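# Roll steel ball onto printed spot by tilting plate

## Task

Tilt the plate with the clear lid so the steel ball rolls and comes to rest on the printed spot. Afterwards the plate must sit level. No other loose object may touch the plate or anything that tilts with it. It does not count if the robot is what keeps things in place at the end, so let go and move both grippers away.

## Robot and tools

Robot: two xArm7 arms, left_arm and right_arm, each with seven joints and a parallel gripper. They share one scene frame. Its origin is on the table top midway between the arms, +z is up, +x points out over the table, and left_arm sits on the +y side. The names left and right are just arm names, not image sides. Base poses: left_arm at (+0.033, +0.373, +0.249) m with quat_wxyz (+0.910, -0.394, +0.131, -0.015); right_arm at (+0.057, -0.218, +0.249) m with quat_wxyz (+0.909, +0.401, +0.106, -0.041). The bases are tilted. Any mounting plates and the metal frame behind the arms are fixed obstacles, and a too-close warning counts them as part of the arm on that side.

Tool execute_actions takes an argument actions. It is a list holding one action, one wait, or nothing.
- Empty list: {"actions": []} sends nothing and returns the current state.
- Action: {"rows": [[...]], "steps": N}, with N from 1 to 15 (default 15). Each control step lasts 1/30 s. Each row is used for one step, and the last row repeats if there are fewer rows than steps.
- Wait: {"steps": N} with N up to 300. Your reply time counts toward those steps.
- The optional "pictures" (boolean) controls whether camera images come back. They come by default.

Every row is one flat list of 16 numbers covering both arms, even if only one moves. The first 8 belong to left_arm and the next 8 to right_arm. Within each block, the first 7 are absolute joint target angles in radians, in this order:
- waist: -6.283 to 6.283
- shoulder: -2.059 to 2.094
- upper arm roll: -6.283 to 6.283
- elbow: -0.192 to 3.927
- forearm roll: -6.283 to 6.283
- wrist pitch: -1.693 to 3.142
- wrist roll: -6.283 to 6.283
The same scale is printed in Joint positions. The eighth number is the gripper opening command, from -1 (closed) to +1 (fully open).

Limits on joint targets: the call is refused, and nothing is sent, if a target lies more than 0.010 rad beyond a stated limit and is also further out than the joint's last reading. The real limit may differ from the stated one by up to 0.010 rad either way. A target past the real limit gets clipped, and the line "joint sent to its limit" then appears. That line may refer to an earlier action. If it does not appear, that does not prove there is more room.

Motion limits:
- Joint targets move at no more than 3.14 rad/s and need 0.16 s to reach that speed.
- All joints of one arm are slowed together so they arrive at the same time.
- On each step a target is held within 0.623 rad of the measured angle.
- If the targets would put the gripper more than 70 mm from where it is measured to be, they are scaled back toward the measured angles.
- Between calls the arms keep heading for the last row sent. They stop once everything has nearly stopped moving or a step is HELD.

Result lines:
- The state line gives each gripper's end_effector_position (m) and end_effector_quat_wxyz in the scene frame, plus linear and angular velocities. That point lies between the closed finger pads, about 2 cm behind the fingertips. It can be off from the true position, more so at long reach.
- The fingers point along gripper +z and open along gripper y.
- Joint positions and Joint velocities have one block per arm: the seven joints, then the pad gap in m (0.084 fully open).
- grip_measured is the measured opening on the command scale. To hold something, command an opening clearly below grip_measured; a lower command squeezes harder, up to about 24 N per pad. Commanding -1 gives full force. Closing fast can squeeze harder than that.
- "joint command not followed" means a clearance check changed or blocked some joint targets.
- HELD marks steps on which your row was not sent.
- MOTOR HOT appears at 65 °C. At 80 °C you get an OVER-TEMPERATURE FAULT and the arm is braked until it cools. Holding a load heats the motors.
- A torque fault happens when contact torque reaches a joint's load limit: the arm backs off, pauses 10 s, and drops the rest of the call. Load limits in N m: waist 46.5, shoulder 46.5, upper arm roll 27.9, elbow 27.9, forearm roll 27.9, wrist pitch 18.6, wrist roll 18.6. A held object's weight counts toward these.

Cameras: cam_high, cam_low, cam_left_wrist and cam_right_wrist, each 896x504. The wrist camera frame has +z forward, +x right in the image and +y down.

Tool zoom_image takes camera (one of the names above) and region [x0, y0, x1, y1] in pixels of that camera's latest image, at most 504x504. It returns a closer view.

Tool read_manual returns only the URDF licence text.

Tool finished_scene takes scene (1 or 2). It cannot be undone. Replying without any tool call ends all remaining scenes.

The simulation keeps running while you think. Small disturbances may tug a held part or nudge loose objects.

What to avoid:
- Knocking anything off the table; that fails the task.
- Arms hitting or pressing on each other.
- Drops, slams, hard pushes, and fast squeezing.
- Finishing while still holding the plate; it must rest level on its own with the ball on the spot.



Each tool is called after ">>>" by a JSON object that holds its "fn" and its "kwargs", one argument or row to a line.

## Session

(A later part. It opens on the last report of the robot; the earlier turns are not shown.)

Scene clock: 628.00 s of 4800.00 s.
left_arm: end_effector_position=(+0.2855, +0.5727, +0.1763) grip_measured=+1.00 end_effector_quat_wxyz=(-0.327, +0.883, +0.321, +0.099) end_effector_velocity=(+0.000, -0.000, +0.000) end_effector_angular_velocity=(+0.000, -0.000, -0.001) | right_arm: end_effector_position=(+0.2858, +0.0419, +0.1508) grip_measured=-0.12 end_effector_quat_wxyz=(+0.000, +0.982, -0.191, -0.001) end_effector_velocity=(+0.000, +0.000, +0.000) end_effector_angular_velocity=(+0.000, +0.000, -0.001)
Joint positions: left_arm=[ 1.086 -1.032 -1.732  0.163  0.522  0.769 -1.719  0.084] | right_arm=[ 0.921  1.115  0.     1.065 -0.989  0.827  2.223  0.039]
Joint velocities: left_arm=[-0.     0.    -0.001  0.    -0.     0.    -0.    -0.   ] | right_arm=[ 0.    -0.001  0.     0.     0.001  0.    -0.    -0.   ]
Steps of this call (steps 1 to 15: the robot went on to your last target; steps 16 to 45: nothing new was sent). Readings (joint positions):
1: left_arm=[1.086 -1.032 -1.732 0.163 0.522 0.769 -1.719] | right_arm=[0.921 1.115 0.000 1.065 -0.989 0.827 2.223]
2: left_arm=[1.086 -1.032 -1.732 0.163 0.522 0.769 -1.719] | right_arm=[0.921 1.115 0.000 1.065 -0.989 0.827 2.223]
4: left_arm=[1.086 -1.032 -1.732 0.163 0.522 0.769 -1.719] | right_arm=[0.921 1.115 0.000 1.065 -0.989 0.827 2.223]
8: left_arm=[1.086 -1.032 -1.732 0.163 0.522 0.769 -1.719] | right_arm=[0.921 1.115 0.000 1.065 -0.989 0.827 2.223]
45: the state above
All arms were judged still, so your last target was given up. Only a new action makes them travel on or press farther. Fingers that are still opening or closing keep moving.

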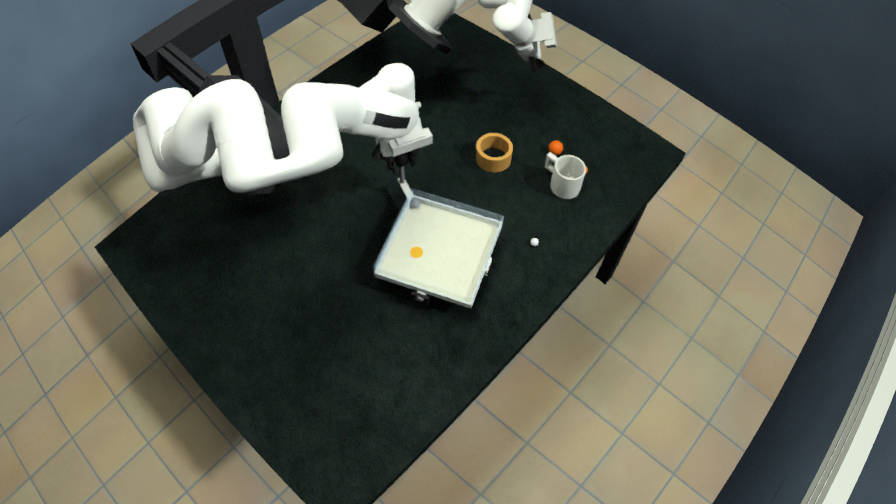

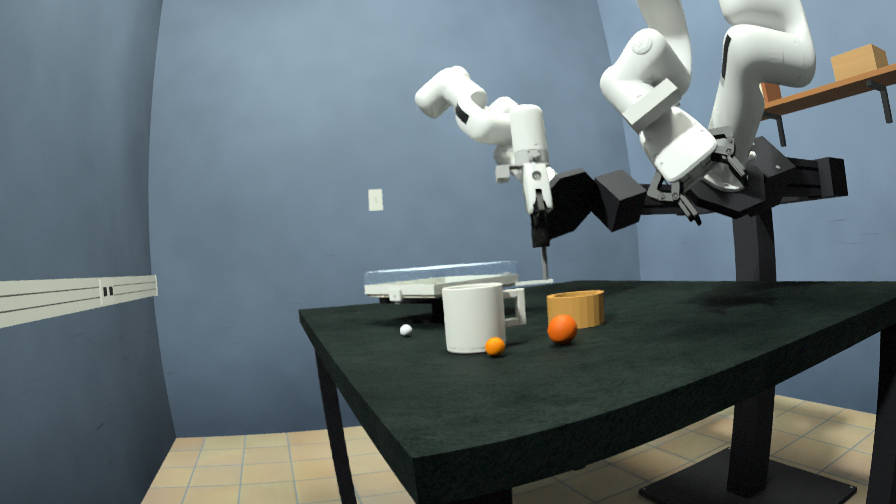

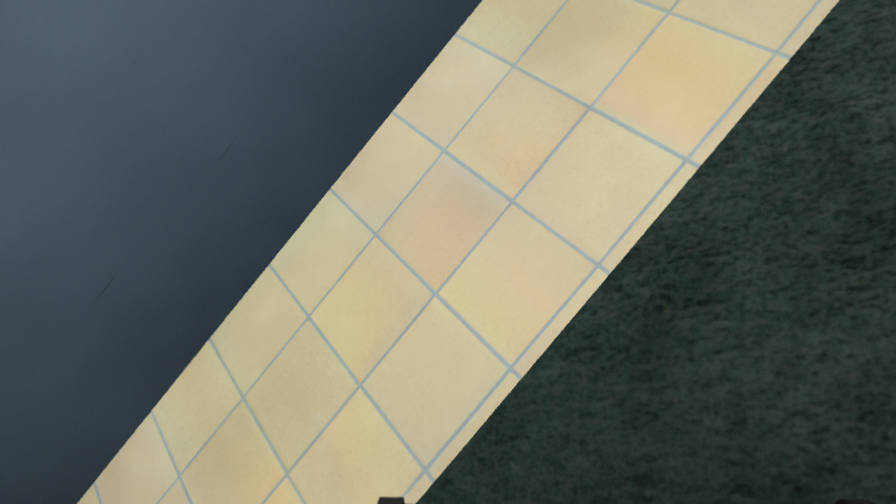

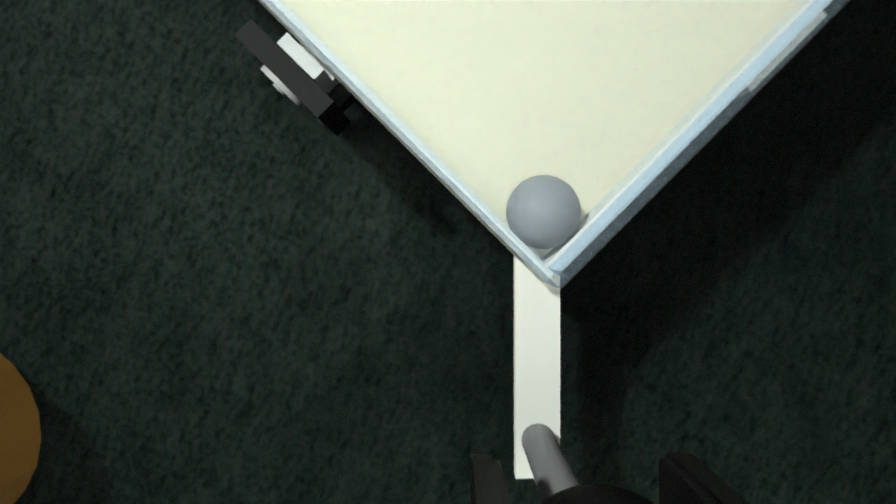

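>>> {"fn": "execute_actions", "kwargs": {
  "actions": [
    {"rows": [[1.086,-1.032,-1.732,0.163,0.522,0.769,-1.719,1, 0.9222,1.1110,0.0,1.0647,-0.9854,0.8290,2.2193,-0.2],[1.086,-1.032,-1.732,0.163,0.522,0.769,-1.719,1, 0.9238,1.1072,0.0,1.0639,-0.9814,0.8307,2.2158,-0.2]], "steps": 15}
  ],
  "pictures": false
}}

>>> {"fn": "execute_actions", "kwargs": {
  "actions": [
    {"steps": 30}
  ]
}}

Scene clock: 639.47 s of 4800.00 s.
left_arm: end_effector_position=(+0.2855, +0.5727, +0.1763) grip_measured=+1.00 end_effector_quat_wxyz=(-0.327, +0.883, +0.321, +0.099) end_effector_velocity=(-0.000, +0.000, -0.000) end_effector_angular_velocity=(-0.000, -0.000, +0.001) | right_arm: end_effector_position=(+0.2871, +0.0414, +0.1538) grip_measured=-0.12 end_effector_quat_wxyz=(+0.000, +0.982, -0.191, -0.001) end_effector_velocity=(+0.001, -0.000, +0.000) end_effector_angular_velocity=(-0.001, -0.001, +0.001)
Joint positions: left_arm=[ 1.086 -1.032 -1.732  0.163  0.522  0.769 -1.719  0.084] | right_arm=[ 0.924  1.107  0.     1.064 -0.982  0.831  2.216  0.039]
Joint velocities: left_arm=[-0.     0.     0.001 -0.    -0.     0.    -0.     0.   ] | right_arm=[ 0.    -0.001 -0.     0.     0.     0.001 -0.002 -0.   ]
Steps of this call (steps 1 to 90: nothing new was sent; then 7.97 s passed at rest; steps 91 to 105: all 15 steps of this action). Readings (joint positions):
91: left_arm=[1.086 -1.032 -1.732 0.163 0.522 0.769 -1.719] | right_arm=[0.921 1.115 0.000 1.065 -0.989 0.827 2.223]
92: left_arm=[1.086 -1.032 -1.732 0.163 0.522 0.769 -1.719] | right_arm=[0.921 1.114 -0.000 1.065 -0.989 0.828 2.222]
94: left_arm=[1.086 -1.032 -1.732 0.163 0.522 0.769 -1.719] | right_arm=[0.922 1.112 -0.000 1.065 -0.986 0.829 2.220]
98: left_arm=[1.086 -1.032 -1.732 0.163 0.522 0.769 -1.719] | right_arm=[0.923 1.108 0.000 1.064 -0.983 0.830 2.217]
105: the state above

Scene clock: 640.47 s of 4800.00 s.
left_arm: end_effector_position=(+0.2855, +0.5727, +0.1763) grip_measured=+1.00 end_effector_quat_wxyz=(-0.327, +0.883, +0.321, +0.099) end_effector_velocity=(+0.000, +0.000, +0.000) end_effector_angular_velocity=(+0.001, +0.000, -0.000) | right_arm: end_effector_position=(+0.2871, +0.0413, +0.1538) grip_measured=-0.12 end_effector_quat_wxyz=(+0.000, +0.982, -0.191, -0.001) end_effector_velocity=(-0.000, +0.000, +0.000) end_effector_angular_velocity=(+0.001, +0.000, -0.000)
Joint positions: left_arm=[ 1.086 -1.032 -1.732  0.163  0.522  0.769 -1.719  0.084] | right_arm=[ 0.924  1.107  0.     1.064 -0.981  0.831  2.216  0.039]
Joint velocities: left_arm=[ 0.     0.    -0.     0.     0.001  0.001 -0.    -0.   ] | right_arm=[ 0.    -0.     0.001  0.     0.    -0.     0.    -0.   ]
Steps of this call (steps 1 to 15: the robot went on to your last target; steps 16 to 30: nothing new was sent). Readings (joint positions):
1: left_arm=[1.086 -1.032 -1.732 0.163 0.522 0.769 -1.719] | right_arm=[0.924 1.107 0.000 1.064 -0.981 0.831 2.216]
2: left_arm=[1.086 -1.032 -1.732 0.163 0.522 0.769 -1.719] | right_arm=[0.924 1.107 0.000 1.064 -0.981 0.831 2.216]
4: left_arm=[1.086 -1.032 -1.732 0.163 0.522 0.769 -1.719] | right_arm=[0.924 1.107 0.000 1.064 -0.981 0.831 2.216]
8: left_arm=[1.086 -1.032 -1.732 0.163 0.522 0.769 -1.719] | right_arm=[0.924 1.107 0.000 1.064 -0.981 0.831 2.216]
30: the state above
All arms were judged still, so your last target was given up. Only a new action makes them travel on or press farther. Fingers that are still opening or closing keep moving.

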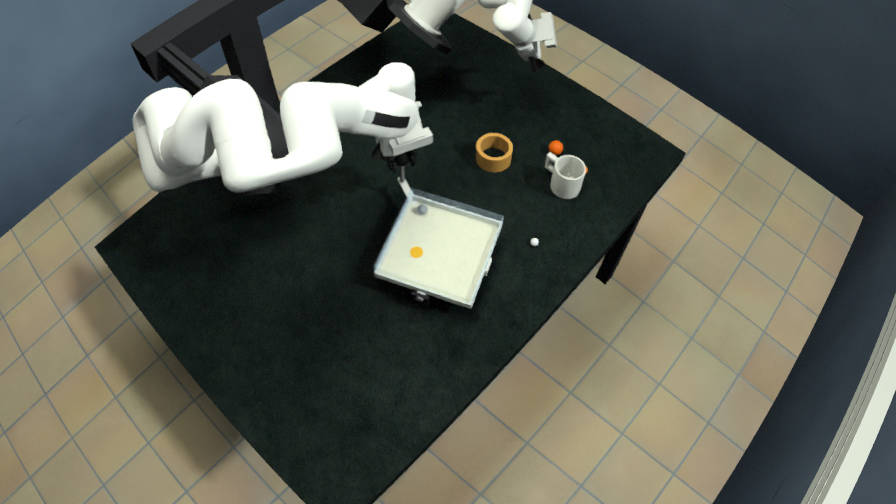

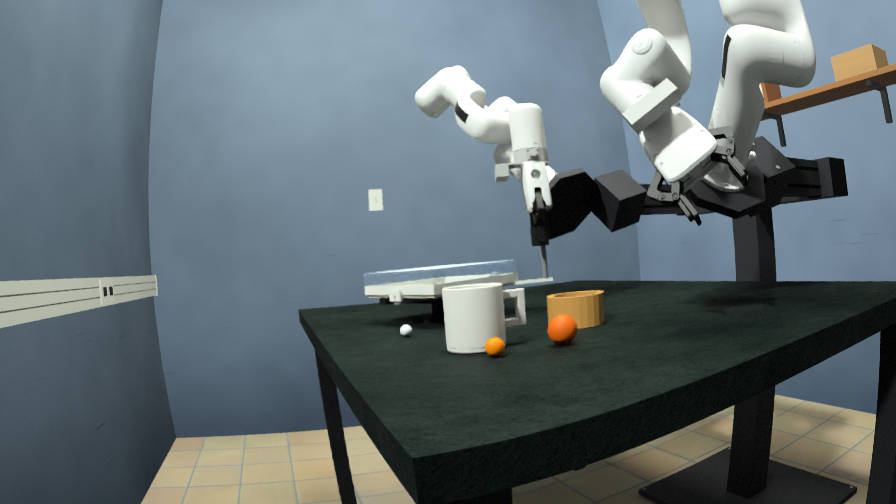

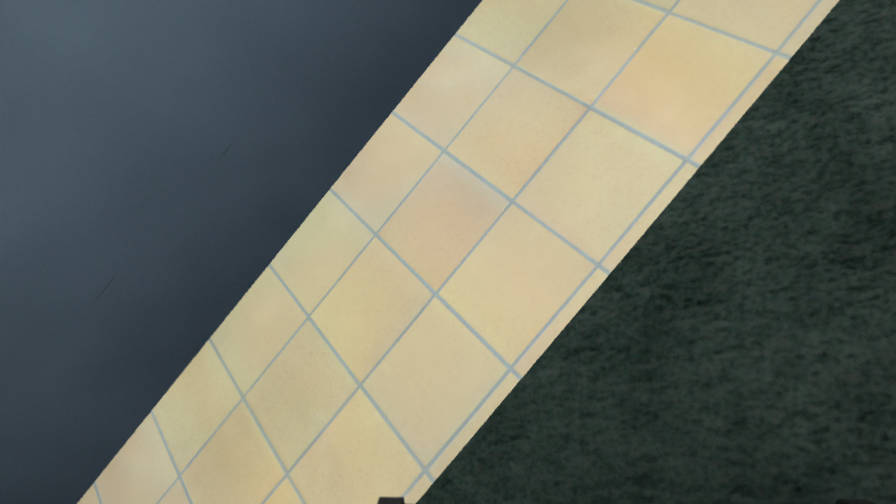

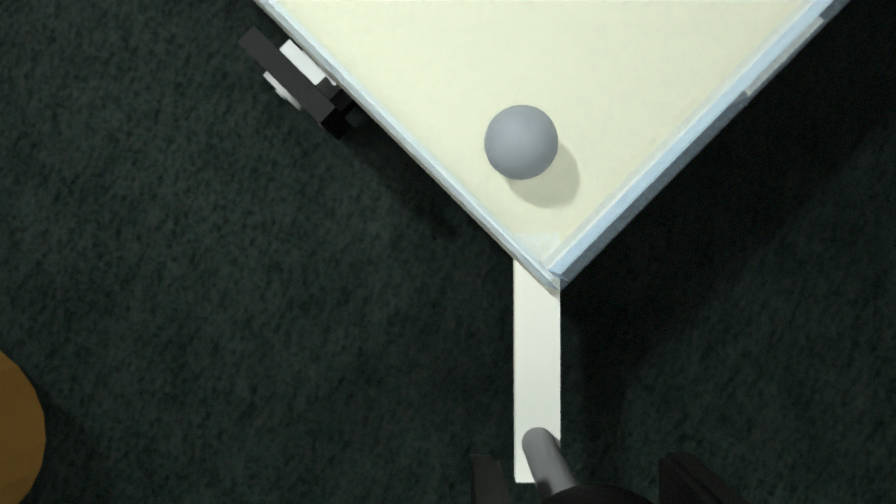

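>>> {"fn": "execute_actions", "kwargs": {
  "actions": []
}}

Scene clock: 650.27 s of 4800.00 s.
left_arm: end_effector_position=(+0.2855, +0.5727, +0.1763) grip_measured=+1.00 end_effector_quat_wxyz=(-0.327, +0.883, +0.321, +0.099) end_effector_velocity=(+0.000, -0.001, +0.000) end_effector_angular_velocity=(-0.001, -0.001, -0.001) | right_arm: end_effector_position=(+0.2871, +0.0413, +0.1538) grip_measured=-0.12 end_effector_quat_wxyz=(+0.000, +0.982, -0.191, -0.001) end_effector_velocity=(+0.000, +0.000, -0.000) end_effector_angular_velocity=(+0.000, +0.001, -0.002)
Joint positions: left_arm=[ 1.086 -1.032 -1.732  0.163  0.522  0.769 -1.719  0.084] | right_arm=[ 0.924  1.107  0.     1.064 -0.981  0.831  2.216  0.039]
Joint velocities: left_arm=[-0.    -0.    -0.     0.001 -0.001 -0.001  0.001  0.   ] | right_arm=[-0.001  0.    -0.001  0.001  0.002 -0.001 -0.    -0.   ]
Steps of this call (steps 1 to 180: nothing new was sent; then 3.80 s passed at rest). Readings (joint positions):
1: left_arm=[1.086 -1.032 -1.732 0.163 0.522 0.769 -1.719] | right_arm=[0.924 1.107 0.000 1.064 -0.981 0.831 2.216]
2: left_arm=[1.086 -1.032 -1.732 0.163 0.522 0.769 -1.719] | right_arm=[0.924 1.107 0.000 1.064 -0.981 0.831 2.216]
4: left_arm=[1.086 -1.032 -1.732 0.163 0.522 0.769 -1.719] | right_arm=[0.924 1.107 0.000 1.064 -0.981 0.831 2.216]
8: left_arm=[1.086 -1.032 -1.732 0.163 0.522 0.769 -1.719] | right_arm=[0.924 1.107 0.000 1.064 -0.981 0.831 2.216]
180: the state above

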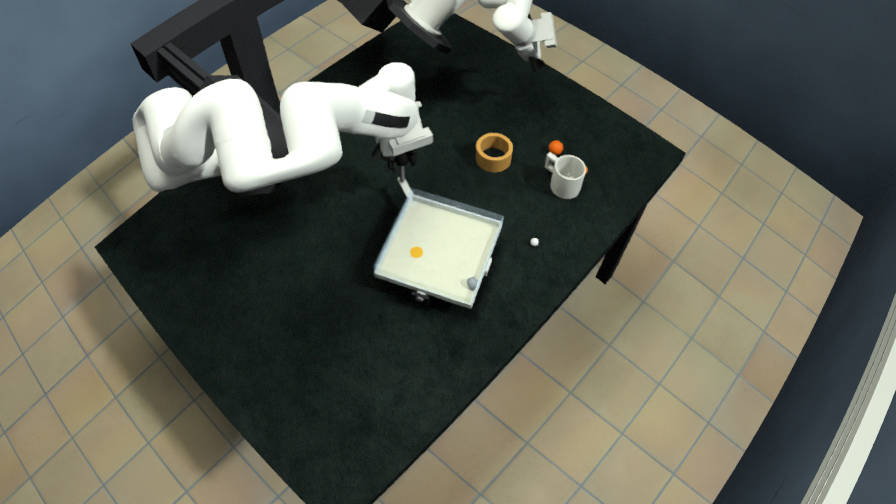

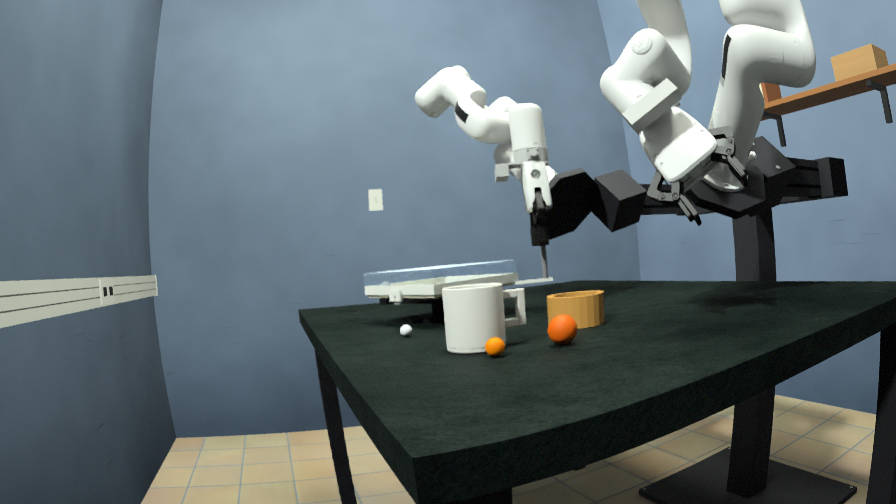

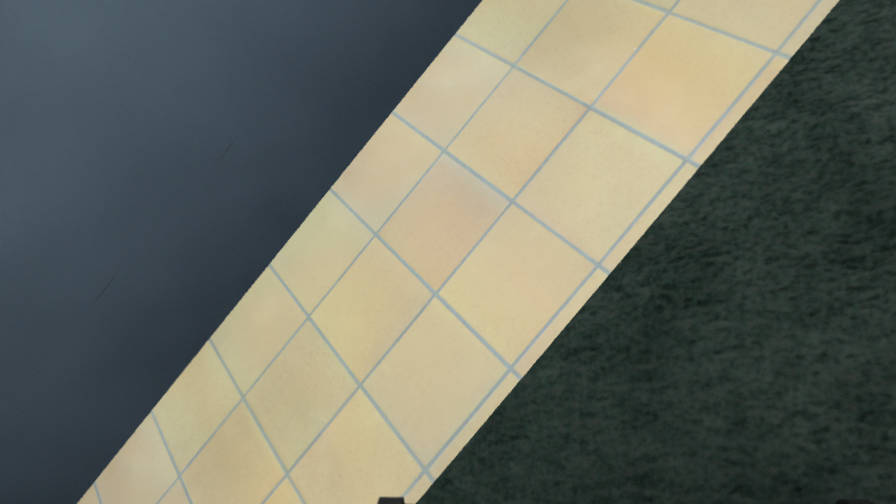

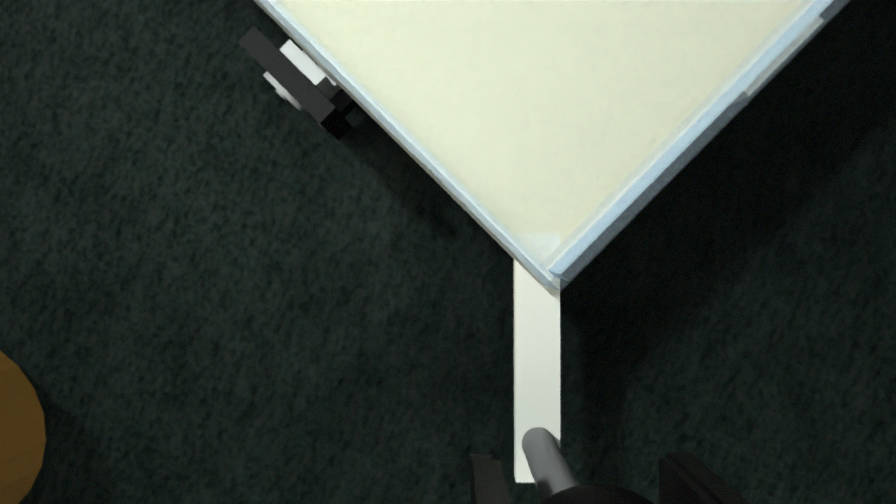

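>>> {"fn": "zoom_image", "kwargs": {
  "camera": "cam_high",
  "region": [360, 170, 520, 320]
}}

Region (360, 170, 520, 320) of cam_high's 896x504 image, scaled by 3.150, with more detail than that image has; it fills the top 472 rows of this view, and the rest is white.

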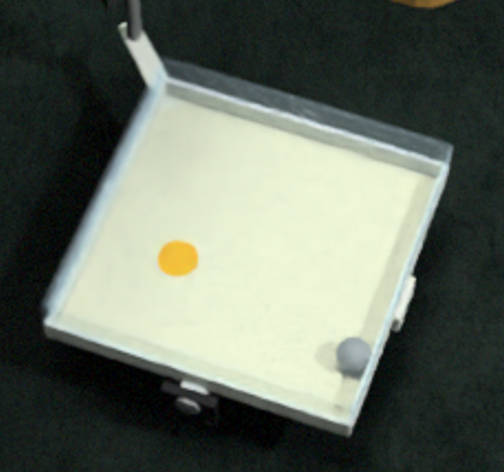

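>>> {"fn": "execute_actions", "kwargs": {
  "actions": [
    {"rows": [[1.086,-1.032,-1.732,0.163,0.522,0.769,-1.719,1, 0.9214,1.1087,0.0,1.0614,-0.9890,0.8263,2.2220,-0.2],[1.086,-1.032,-1.732,0.163,0.522,0.769,-1.719,1, 0.9190,1.1103,0.0,1.0589,-0.9966,0.8220,2.2280,-0.2],[1.086,-1.032,-1.732,0.163,0.522,0.769,-1.719,1, 0.9167,1.1118,0.0,1.0564,-1.0042,0.8177,2.2339,-0.2]], "steps": 15}
  ],
  "pictures": false
}}

>>> {"fn": "execute_actions", "kwargs": {
  "actions": [
    {"steps": 30}
  ]
}}

Scene clock: 765.93 s of 4800.00 s.
left_arm: end_effector_position=(+0.2855, +0.5727, +0.1763) grip_measured=+1.00 end_effector_quat_wxyz=(-0.327, +0.883, +0.321, +0.099) end_effector_velocity=(-0.000, +0.000, +0.000) end_effector_angular_velocity=(+0.001, +0.001, -0.001) | right_arm: end_effector_position=(+0.2853, +0.0414, +0.1500) grip_measured=-0.12 end_effector_quat_wxyz=(-0.004, +0.982, -0.191, -0.000) end_effector_velocity=(-0.001, +0.000, -0.000) end_effector_angular_velocity=(+0.002, +0.000, +0.000)
Joint positions: left_arm=[ 1.086 -1.032 -1.732  0.163  0.522  0.769 -1.719  0.084] | right_arm=[ 0.917  1.112 -0.     1.057 -1.004  0.818  2.234  0.039]
Joint velocities: left_arm=[-0.     0.     0.    -0.     0.001  0.     0.001 -0.   ] | right_arm=[-0.001  0.001  0.    -0.001 -0.003 -0.003  0.003 -0.   ]
Steps of this call (steps 1 to 90: nothing new was sent; then 112.17 s passed at rest; steps 91 to 105: all 15 steps of this action). Readings (joint positions):
91: left_arm=[1.086 -1.032 -1.732 0.163 0.522 0.769 -1.719] | right_arm=[0.924 1.107 0.000 1.064 -0.981 0.831 2.216]
92: left_arm=[1.086 -1.032 -1.732 0.163 0.522 0.769 -1.719] | right_arm=[0.924 1.107 0.000 1.064 -0.983 0.830 2.217]
94: left_arm=[1.086 -1.032 -1.732 0.163 0.522 0.769 -1.719] | right_arm=[0.922 1.108 0.000 1.062 -0.988 0.827 2.222]
98: left_arm=[1.086 -1.032 -1.732 0.163 0.522 0.769 -1.719] | right_arm=[0.918 1.111 -0.000 1.058 -1.000 0.820 2.230]
105: the state above

Scene clock: 766.93 s of 4800.00 s.
left_arm: end_effector_position=(+0.2855, +0.5727, +0.1763) grip_measured=+1.00 end_effector_quat_wxyz=(-0.327, +0.883, +0.321, +0.099) end_effector_velocity=(-0.000, +0.000, +0.000) end_effector_angular_velocity=(+0.000, +0.001, +0.001) | right_arm: end_effector_position=(+0.2851, +0.0413, +0.1498) grip_measured=-0.12 end_effector_quat_wxyz=(-0.004, +0.982, -0.191, -0.000) end_effector_velocity=(+0.001, +0.000, +0.000) end_effector_angular_velocity=(+0.000, -0.001, -0.001)
Joint positions: left_arm=[ 1.086 -1.032 -1.732  0.163  0.522  0.769 -1.719  0.084] | right_arm=[ 0.917  1.112 -0.     1.056 -1.004  0.818  2.234  0.039]
Joint velocities: left_arm=[ 0.     0.     0.     0.001 -0.001  0.001  0.001 -0.   ] | right_arm=[ 0.     0.    -0.001  0.002 -0.    -0.    -0.    -0.   ]
Steps of this call (steps 1 to 15: the robot went on to your last target; steps 16 to 30: nothing new was sent). Readings (joint positions):
1: left_arm=[1.086 -1.032 -1.732 0.163 0.522 0.769 -1.719] | right_arm=[0.917 1.112 -0.000 1.057 -1.004 0.818 2.234]
2: left_arm=[1.086 -1.032 -1.732 0.163 0.522 0.769 -1.719] | right_arm=[0.917 1.112 -0.000 1.057 -1.004 0.818 2.234]
4: left_arm=[1.086 -1.032 -1.732 0.163 0.522 0.769 -1.719] | right_arm=[0.917 1.112 -0.000 1.057 -1.004 0.818 2.234]
8: left_arm=[1.086 -1.032 -1.732 0.163 0.522 0.769 -1.719] | right_arm=[0.917 1.112 -0.000 1.057 -1.004 0.818 2.234]
30: the state above
All arms were judged still, so your last target was given up. Only a new action makes them travel on or press farther. Fingers that are still opening or closing keep moving.

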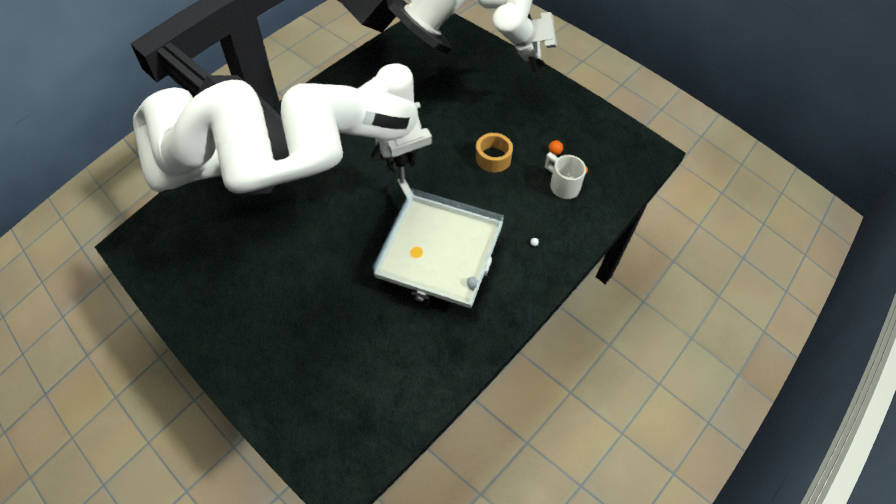

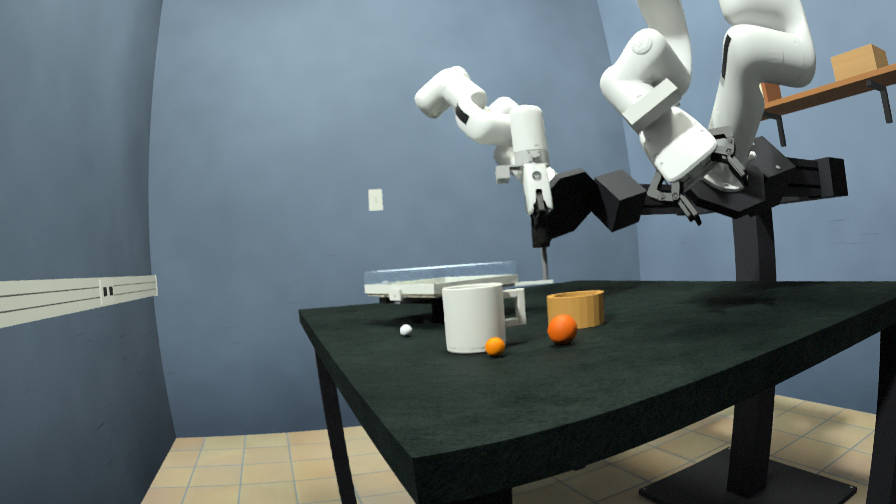

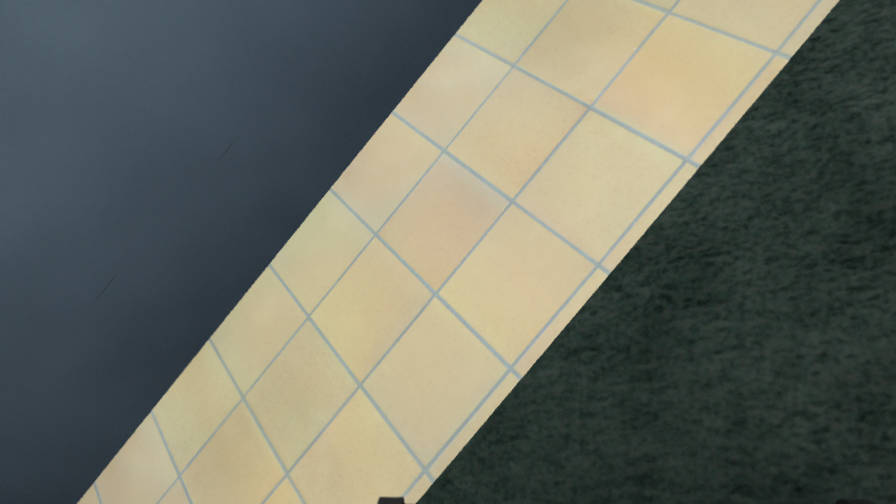

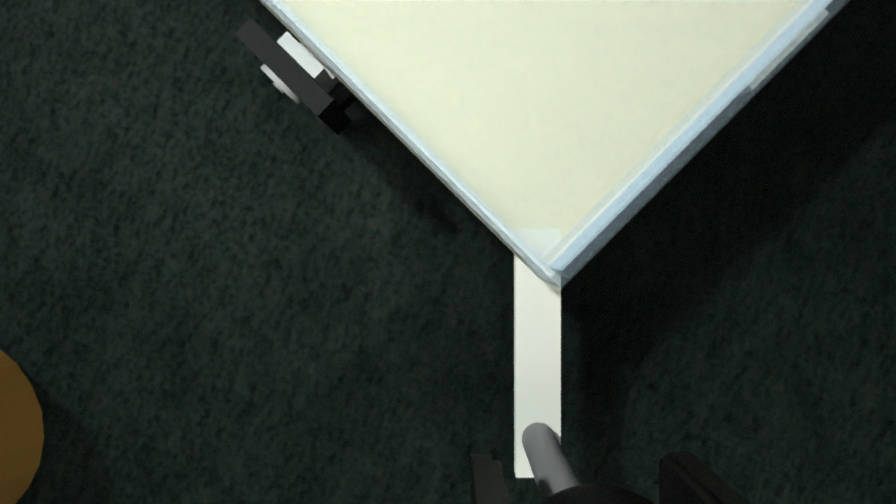

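>>> {"fn": "execute_actions", "kwargs": {
  "actions": [
    {"rows": [[1.086,-1.032,-1.732,0.163,0.522,0.769,-1.719,1, 0.9025,1.1165,0.0,1.0374,-1.0519,0.7896,2.2712,-0.2]], "steps": 15}
  ],
  "pictures": false
}}

>>> {"fn": "execute_actions", "kwargs": {
  "actions": [
    {"rows": [[1.086,-1.032,-1.732,0.163,0.522,0.769,-1.719,1, 0.9025,1.1165,0.0,1.0374,-1.0519,0.7896,2.2712,-0.2],[1.086,-1.032,-1.732,0.163,0.522,0.769,-1.719,1, 0.9025,1.1165,0.0,1.0374,-1.0519,0.7896,2.2712,-0.2],[1.086,-1.032,-1.732,0.163,0.522,0.769,-1.719,1, 0.9025,1.1165,0.0,1.0374,-1.0519,0.7896,2.2712,-0.2],[1.086,-1.032,-1.732,0.163,0.522,0.769,-1.719,1, 0.9167,1.1118,0.0,1.0564,-1.0042,0.8177,2.2339,-0.2]], "steps": 15}
  ],
  "pictures": false
}}

>>> {"fn": "execute_actions", "kwargs": {
  "actions": [
    {"steps": 60}
  ]
}}

Scene clock: 784.30 s of 4800.00 s.
left_arm: end_effector_position=(+0.2855, +0.5727, +0.1763) grip_measured=+1.00 end_effector_quat_wxyz=(-0.327, +0.883, +0.321, +0.099) end_effector_velocity=(+0.000, +0.000, +0.000) end_effector_angular_velocity=(+0.001, -0.001, +0.001) | right_arm: end_effector_position=(+0.2821, +0.0416, +0.1439) grip_measured=-0.12 end_effector_quat_wxyz=(-0.014, +0.981, -0.192, +0.001) end_effector_velocity=(-0.001, -0.001, -0.001) end_effector_angular_velocity=(+0.001, -0.001, +0.003)
Joint positions: left_arm=[ 1.086 -1.032 -1.732  0.163  0.522  0.769 -1.719  0.084] | right_arm=[ 0.903  1.115 -0.001  1.04  -1.052  0.79   2.271  0.039]
Joint velocities: left_arm=[ 0.     0.     0.     0.001  0.     0.001 -0.001  0.   ] | right_arm=[-0.001  0.001 -0.    -0.003 -0.007 -0.003  0.004 -0.   ]
Steps of this call (steps 1 to 90: nothing new was sent; then 13.87 s passed at rest; steps 91 to 105: all 15 steps of this action). Readings (joint positions):
91: left_arm=[1.086 -1.032 -1.732 0.163 0.522 0.769 -1.719] | right_arm=[0.917 1.112 -0.000 1.056 -1.004 0.818 2.234]
92: left_arm=[1.086 -1.032 -1.732 0.163 0.522 0.769 -1.719] | right_arm=[0.916 1.112 0.000 1.055 -1.008 0.815 2.237]
94: left_arm=[1.086 -1.032 -1.732 0.163 0.522 0.769 -1.719] | right_arm=[0.910 1.114 -0.000 1.048 -1.025 0.806 2.251]
98: left_arm=[1.086 -1.032 -1.732 0.163 0.522 0.769 -1.719] | right_arm=[0.904 1.115 -0.000 1.042 -1.046 0.793 2.266]
105: the state above

Scene clock: 784.80 s of 4800.00 s.
left_arm: end_effector_position=(+0.2855, +0.5727, +0.1763) grip_measured=+1.00 end_effector_quat_wxyz=(-0.327, +0.883, +0.321, +0.099) end_effector_velocity=(+0.000, -0.000, -0.000) end_effector_angular_velocity=(-0.002, -0.001, -0.001) | right_arm: end_effector_position=(+0.2841, +0.0408, +0.1490) grip_measured=-0.12 end_effector_quat_wxyz=(-0.003, +0.982, -0.190, -0.000) end_effector_velocity=(+0.002, +0.002, +0.004) end_effector_angular_velocity=(-0.003, +0.000, -0.001)
Joint positions: left_arm=[ 1.086 -1.032 -1.732  0.163  0.522  0.769 -1.719  0.084] | right_arm=[ 0.916  1.113  0.     1.054 -1.006  0.817  2.235  0.039]
Joint velocities: left_arm=[-0.     0.     0.001 -0.     0.001 -0.003 -0.     0.   ] | right_arm=[ 0.005 -0.004  0.002  0.009  0.017  0.011 -0.014  0.   ]
Steps of this call (steps 1 to 15: all 15 steps of this action). Readings (joint positions):
1: left_arm=[1.086 -1.032 -1.732 0.163 0.522 0.769 -1.719] | right_arm=[0.903 1.116 -0.001 1.040 -1.052 0.790 2.271]
2: left_arm=[1.086 -1.032 -1.732 0.163 0.522 0.769 -1.719] | right_arm=[0.903 1.116 -0.001 1.040 -1.052 0.790 2.271]
4: left_arm=[1.086 -1.032 -1.732 0.163 0.522 0.769 -1.719] | right_arm=[0.903 1.116 -0.001 1.040 -1.052 0.790 2.271]
8: left_arm=[1.086 -1.032 -1.732 0.163 0.522 0.769 -1.719] | right_arm=[0.911 1.114 -0.000 1.048 -1.023 0.806 2.249]
15: the state above

Scene clock: 786.80 s of 4800.00 s.
left_arm: end_effector_position=(+0.2855, +0.5727, +0.1763) grip_measured=+1.00 end_effector_quat_wxyz=(-0.327, +0.883, +0.321, +0.099) end_effector_velocity=(-0.000, +0.000, -0.000) end_effector_angular_velocity=(+0.001, +0.001, -0.000) | right_arm: end_effector_position=(+0.2850, +0.0413, +0.1498) grip_measured=-0.12 end_effector_quat_wxyz=(-0.004, +0.982, -0.191, -0.000) end_effector_velocity=(-0.000, +0.000, +0.000) end_effector_angular_velocity=(-0.000, -0.000, +0.001)
Joint positions: left_arm=[ 1.086 -1.032 -1.732  0.163  0.522  0.769 -1.719  0.084] | right_arm=[ 0.917  1.112  0.     1.056 -1.004  0.818  2.234  0.039]
Joint velocities: left_arm=[ 0.    -0.    -0.    -0.001  0.     0.     0.001  0.   ] | right_arm=[ 0.     0.     0.001  0.     0.     0.001  0.    -0.   ]
Steps of this call (steps 1 to 15: the robot went on to your last target; steps 16 to 60: nothing new was sent). Readings (joint positions):
1: left_arm=[1.086 -1.032 -1.732 0.163 0.522 0.769 -1.719] | right_arm=[0.916 1.113 0.000 1.055 -1.005 0.817 2.235]
2: left_arm=[1.086 -1.032 -1.732 0.163 0.522 0.769 -1.719] | right_arm=[0.916 1.112 0.000 1.055 -1.005 0.817 2.235]
4: left_arm=[1.086 -1.032 -1.732 0.163 0.522 0.769 -1.719] | right_arm=[0.916 1.112 0.000 1.055 -1.004 0.818 2.234]
8: left_arm=[1.086 -1.032 -1.732 0.163 0.522 0.769 -1.719] | right_arm=[0.917 1.112 0.000 1.055 -1.004 0.818 2.234]
60: the state above
All arms were judged still, so your last target was given up. Only a new action makes them travel on or press farther. Fingers that are still opening or closing keep moving.

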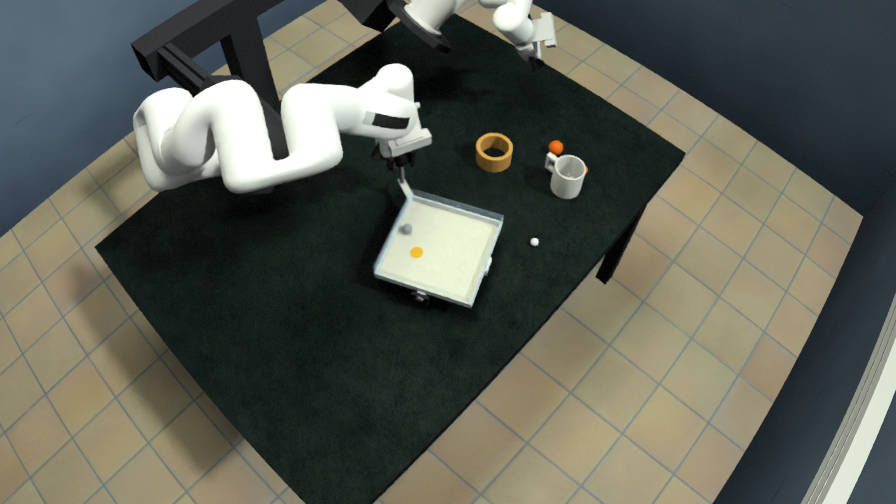

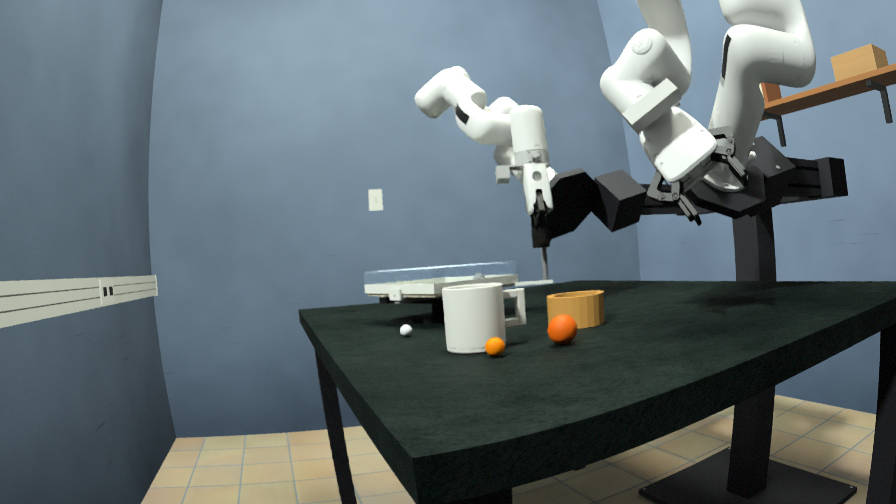

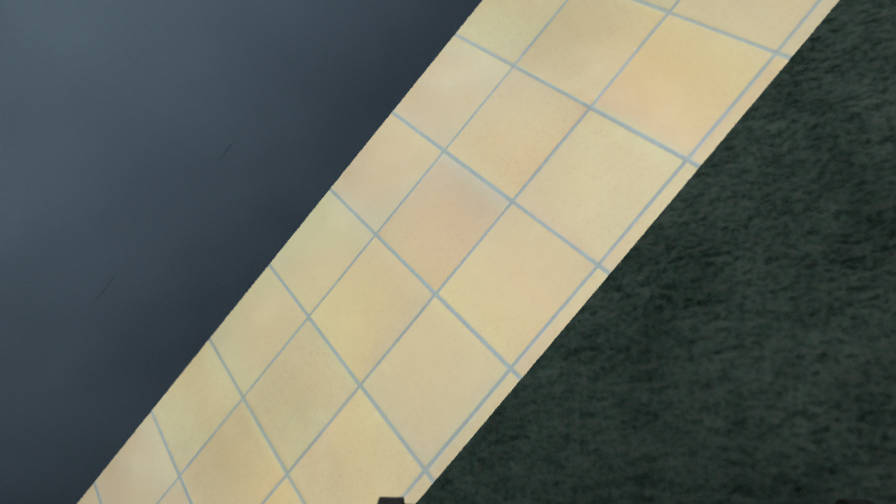

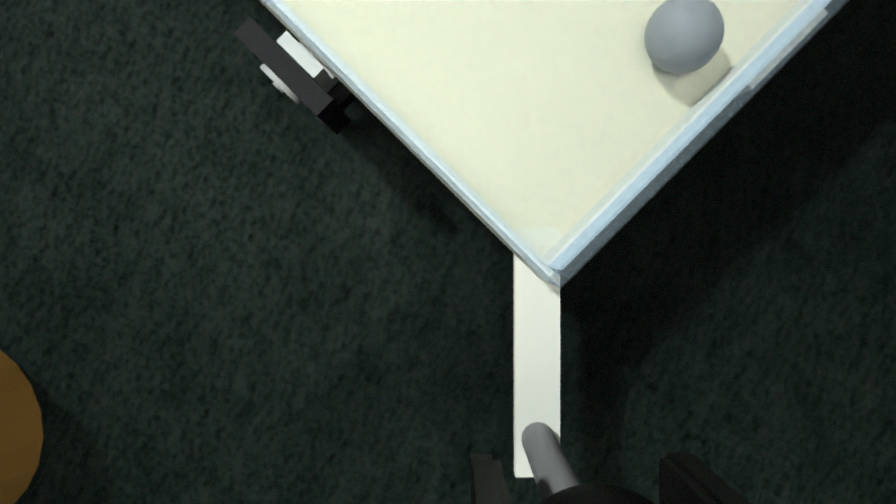

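>>> {"fn": "zoom_image", "kwargs": {
  "camera": "cam_high",
  "region": [360, 170, 520, 320]
}}

>>> {"fn": "execute_actions", "kwargs": {
  "actions": []
}}

Region (360, 170, 520, 320) of cam_high's 896x504 image, scaled by 3.150, with more detail than that image has; it fills the top 472 rows of this view, and the rest is white.

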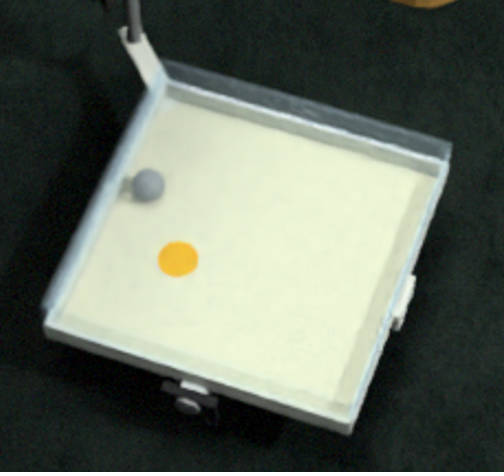

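Scene clock: 795.73 s of 4800.00 s.
left_arm: end_effector_position=(+0.2855, +0.5727, +0.1763) grip_measured=+1.00 end_effector_quat_wxyz=(-0.327, +0.883, +0.321, +0.099) end_effector_velocity=(-0.000, +0.000, -0.000) end_effector_angular_velocity=(+0.000, +0.000, +0.001) | right_arm: end_effector_position=(+0.2850, +0.0413, +0.1498) grip_measured=-0.12 end_effector_quat_wxyz=(-0.004, +0.982, -0.191, -0.000) end_effector_velocity=(-0.000, +0.000, +0.000) end_effector_angular_velocity=(-0.000, +0.001, -0.001)
Joint positions: left_arm=[ 1.086 -1.032 -1.732  0.163  0.522  0.769 -1.719  0.084] | right_arm=[ 0.917  1.112  0.     1.056 -1.004  0.818  2.234  0.039]
Joint velocities: left_arm=[-0.     0.    -0.    -0.    -0.001  0.    -0.001 -0.   ] | right_arm=[ 0.     0.     0.001  0.     0.002  0.     0.    -0.   ]
Steps of this call (steps 1 to 90: nothing new was sent; then 5.93 s passed at rest). Readings (joint positions):
1: left_arm=[1.086 -1.032 -1.732 0.163 0.522 0.769 -1.719] | right_arm=[0.917 1.112 0.000 1.056 -1.004 0.818 2.234]
2: left_arm=[1.086 -1.032 -1.732 0.163 0.522 0.769 -1.719] | right_arm=[0.917 1.112 0.000 1.056 -1.004 0.818 2.234]
4: left_arm=[1.086 -1.032 -1.732 0.163 0.522 0.769 -1.719] | right_arm=[0.917 1.112 0.000 1.056 -1.004 0.818 2.234]
8: left_arm=[1.086 -1.032 -1.732 0.163 0.522 0.769 -1.719] | right_arm=[0.917 1.112 0.000 1.056 -1.004 0.818 2.234]
90: the state above

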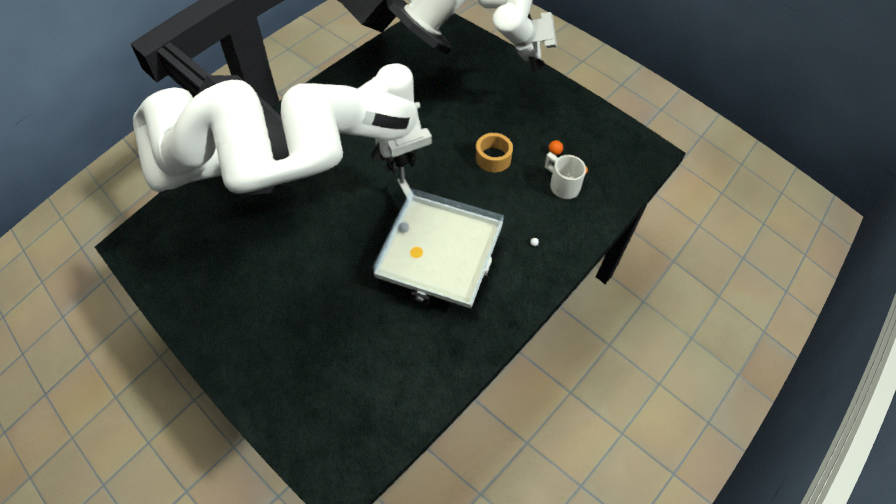

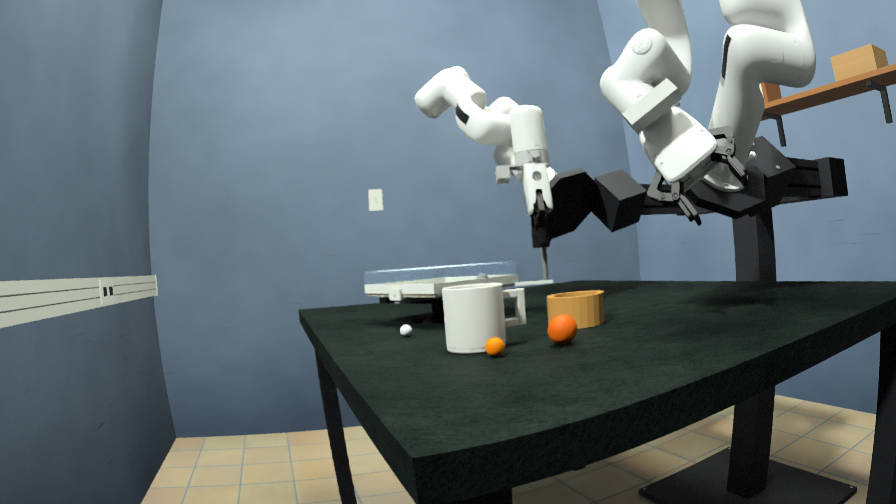

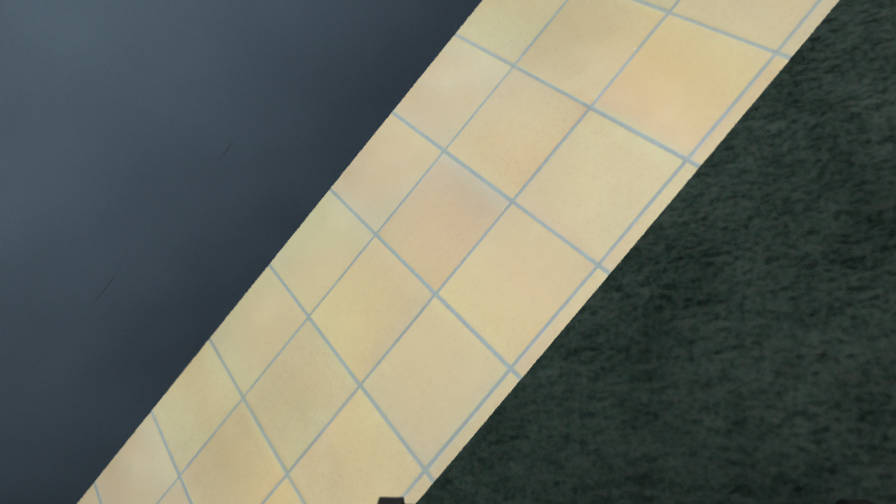

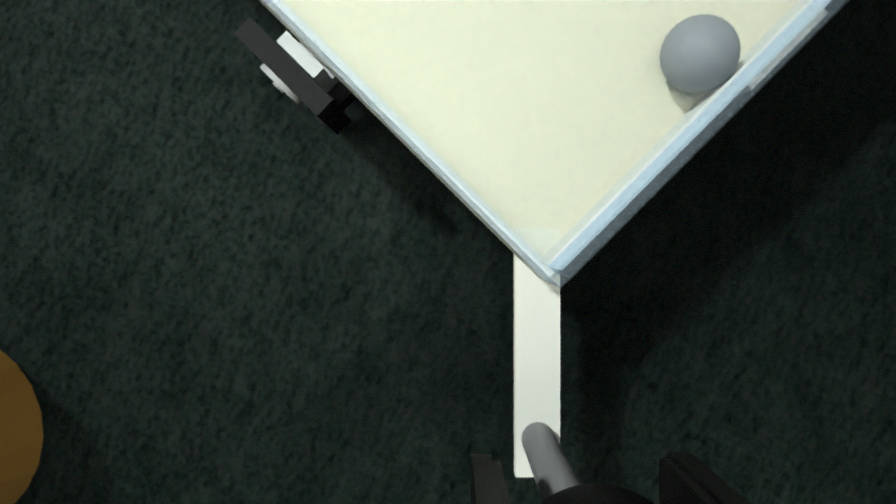

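>>> {"fn": "zoom_image", "kwargs": {
  "camera": "cam_high",
  "region": [360, 170, 520, 320]
}}

Region (360, 170, 520, 320) of cam_high's 896x504 image, scaled by 3.150, with more detail than that image has; it fills the top 472 rows of this view, and the rest is white.

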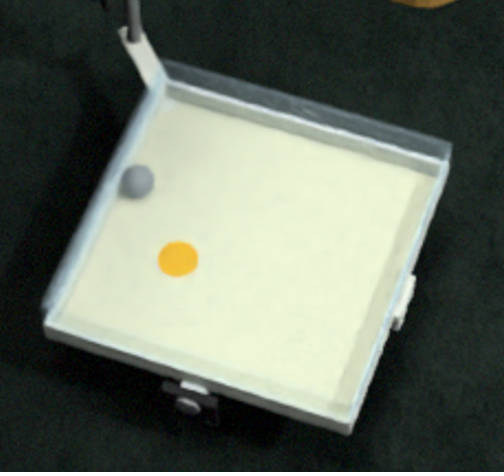

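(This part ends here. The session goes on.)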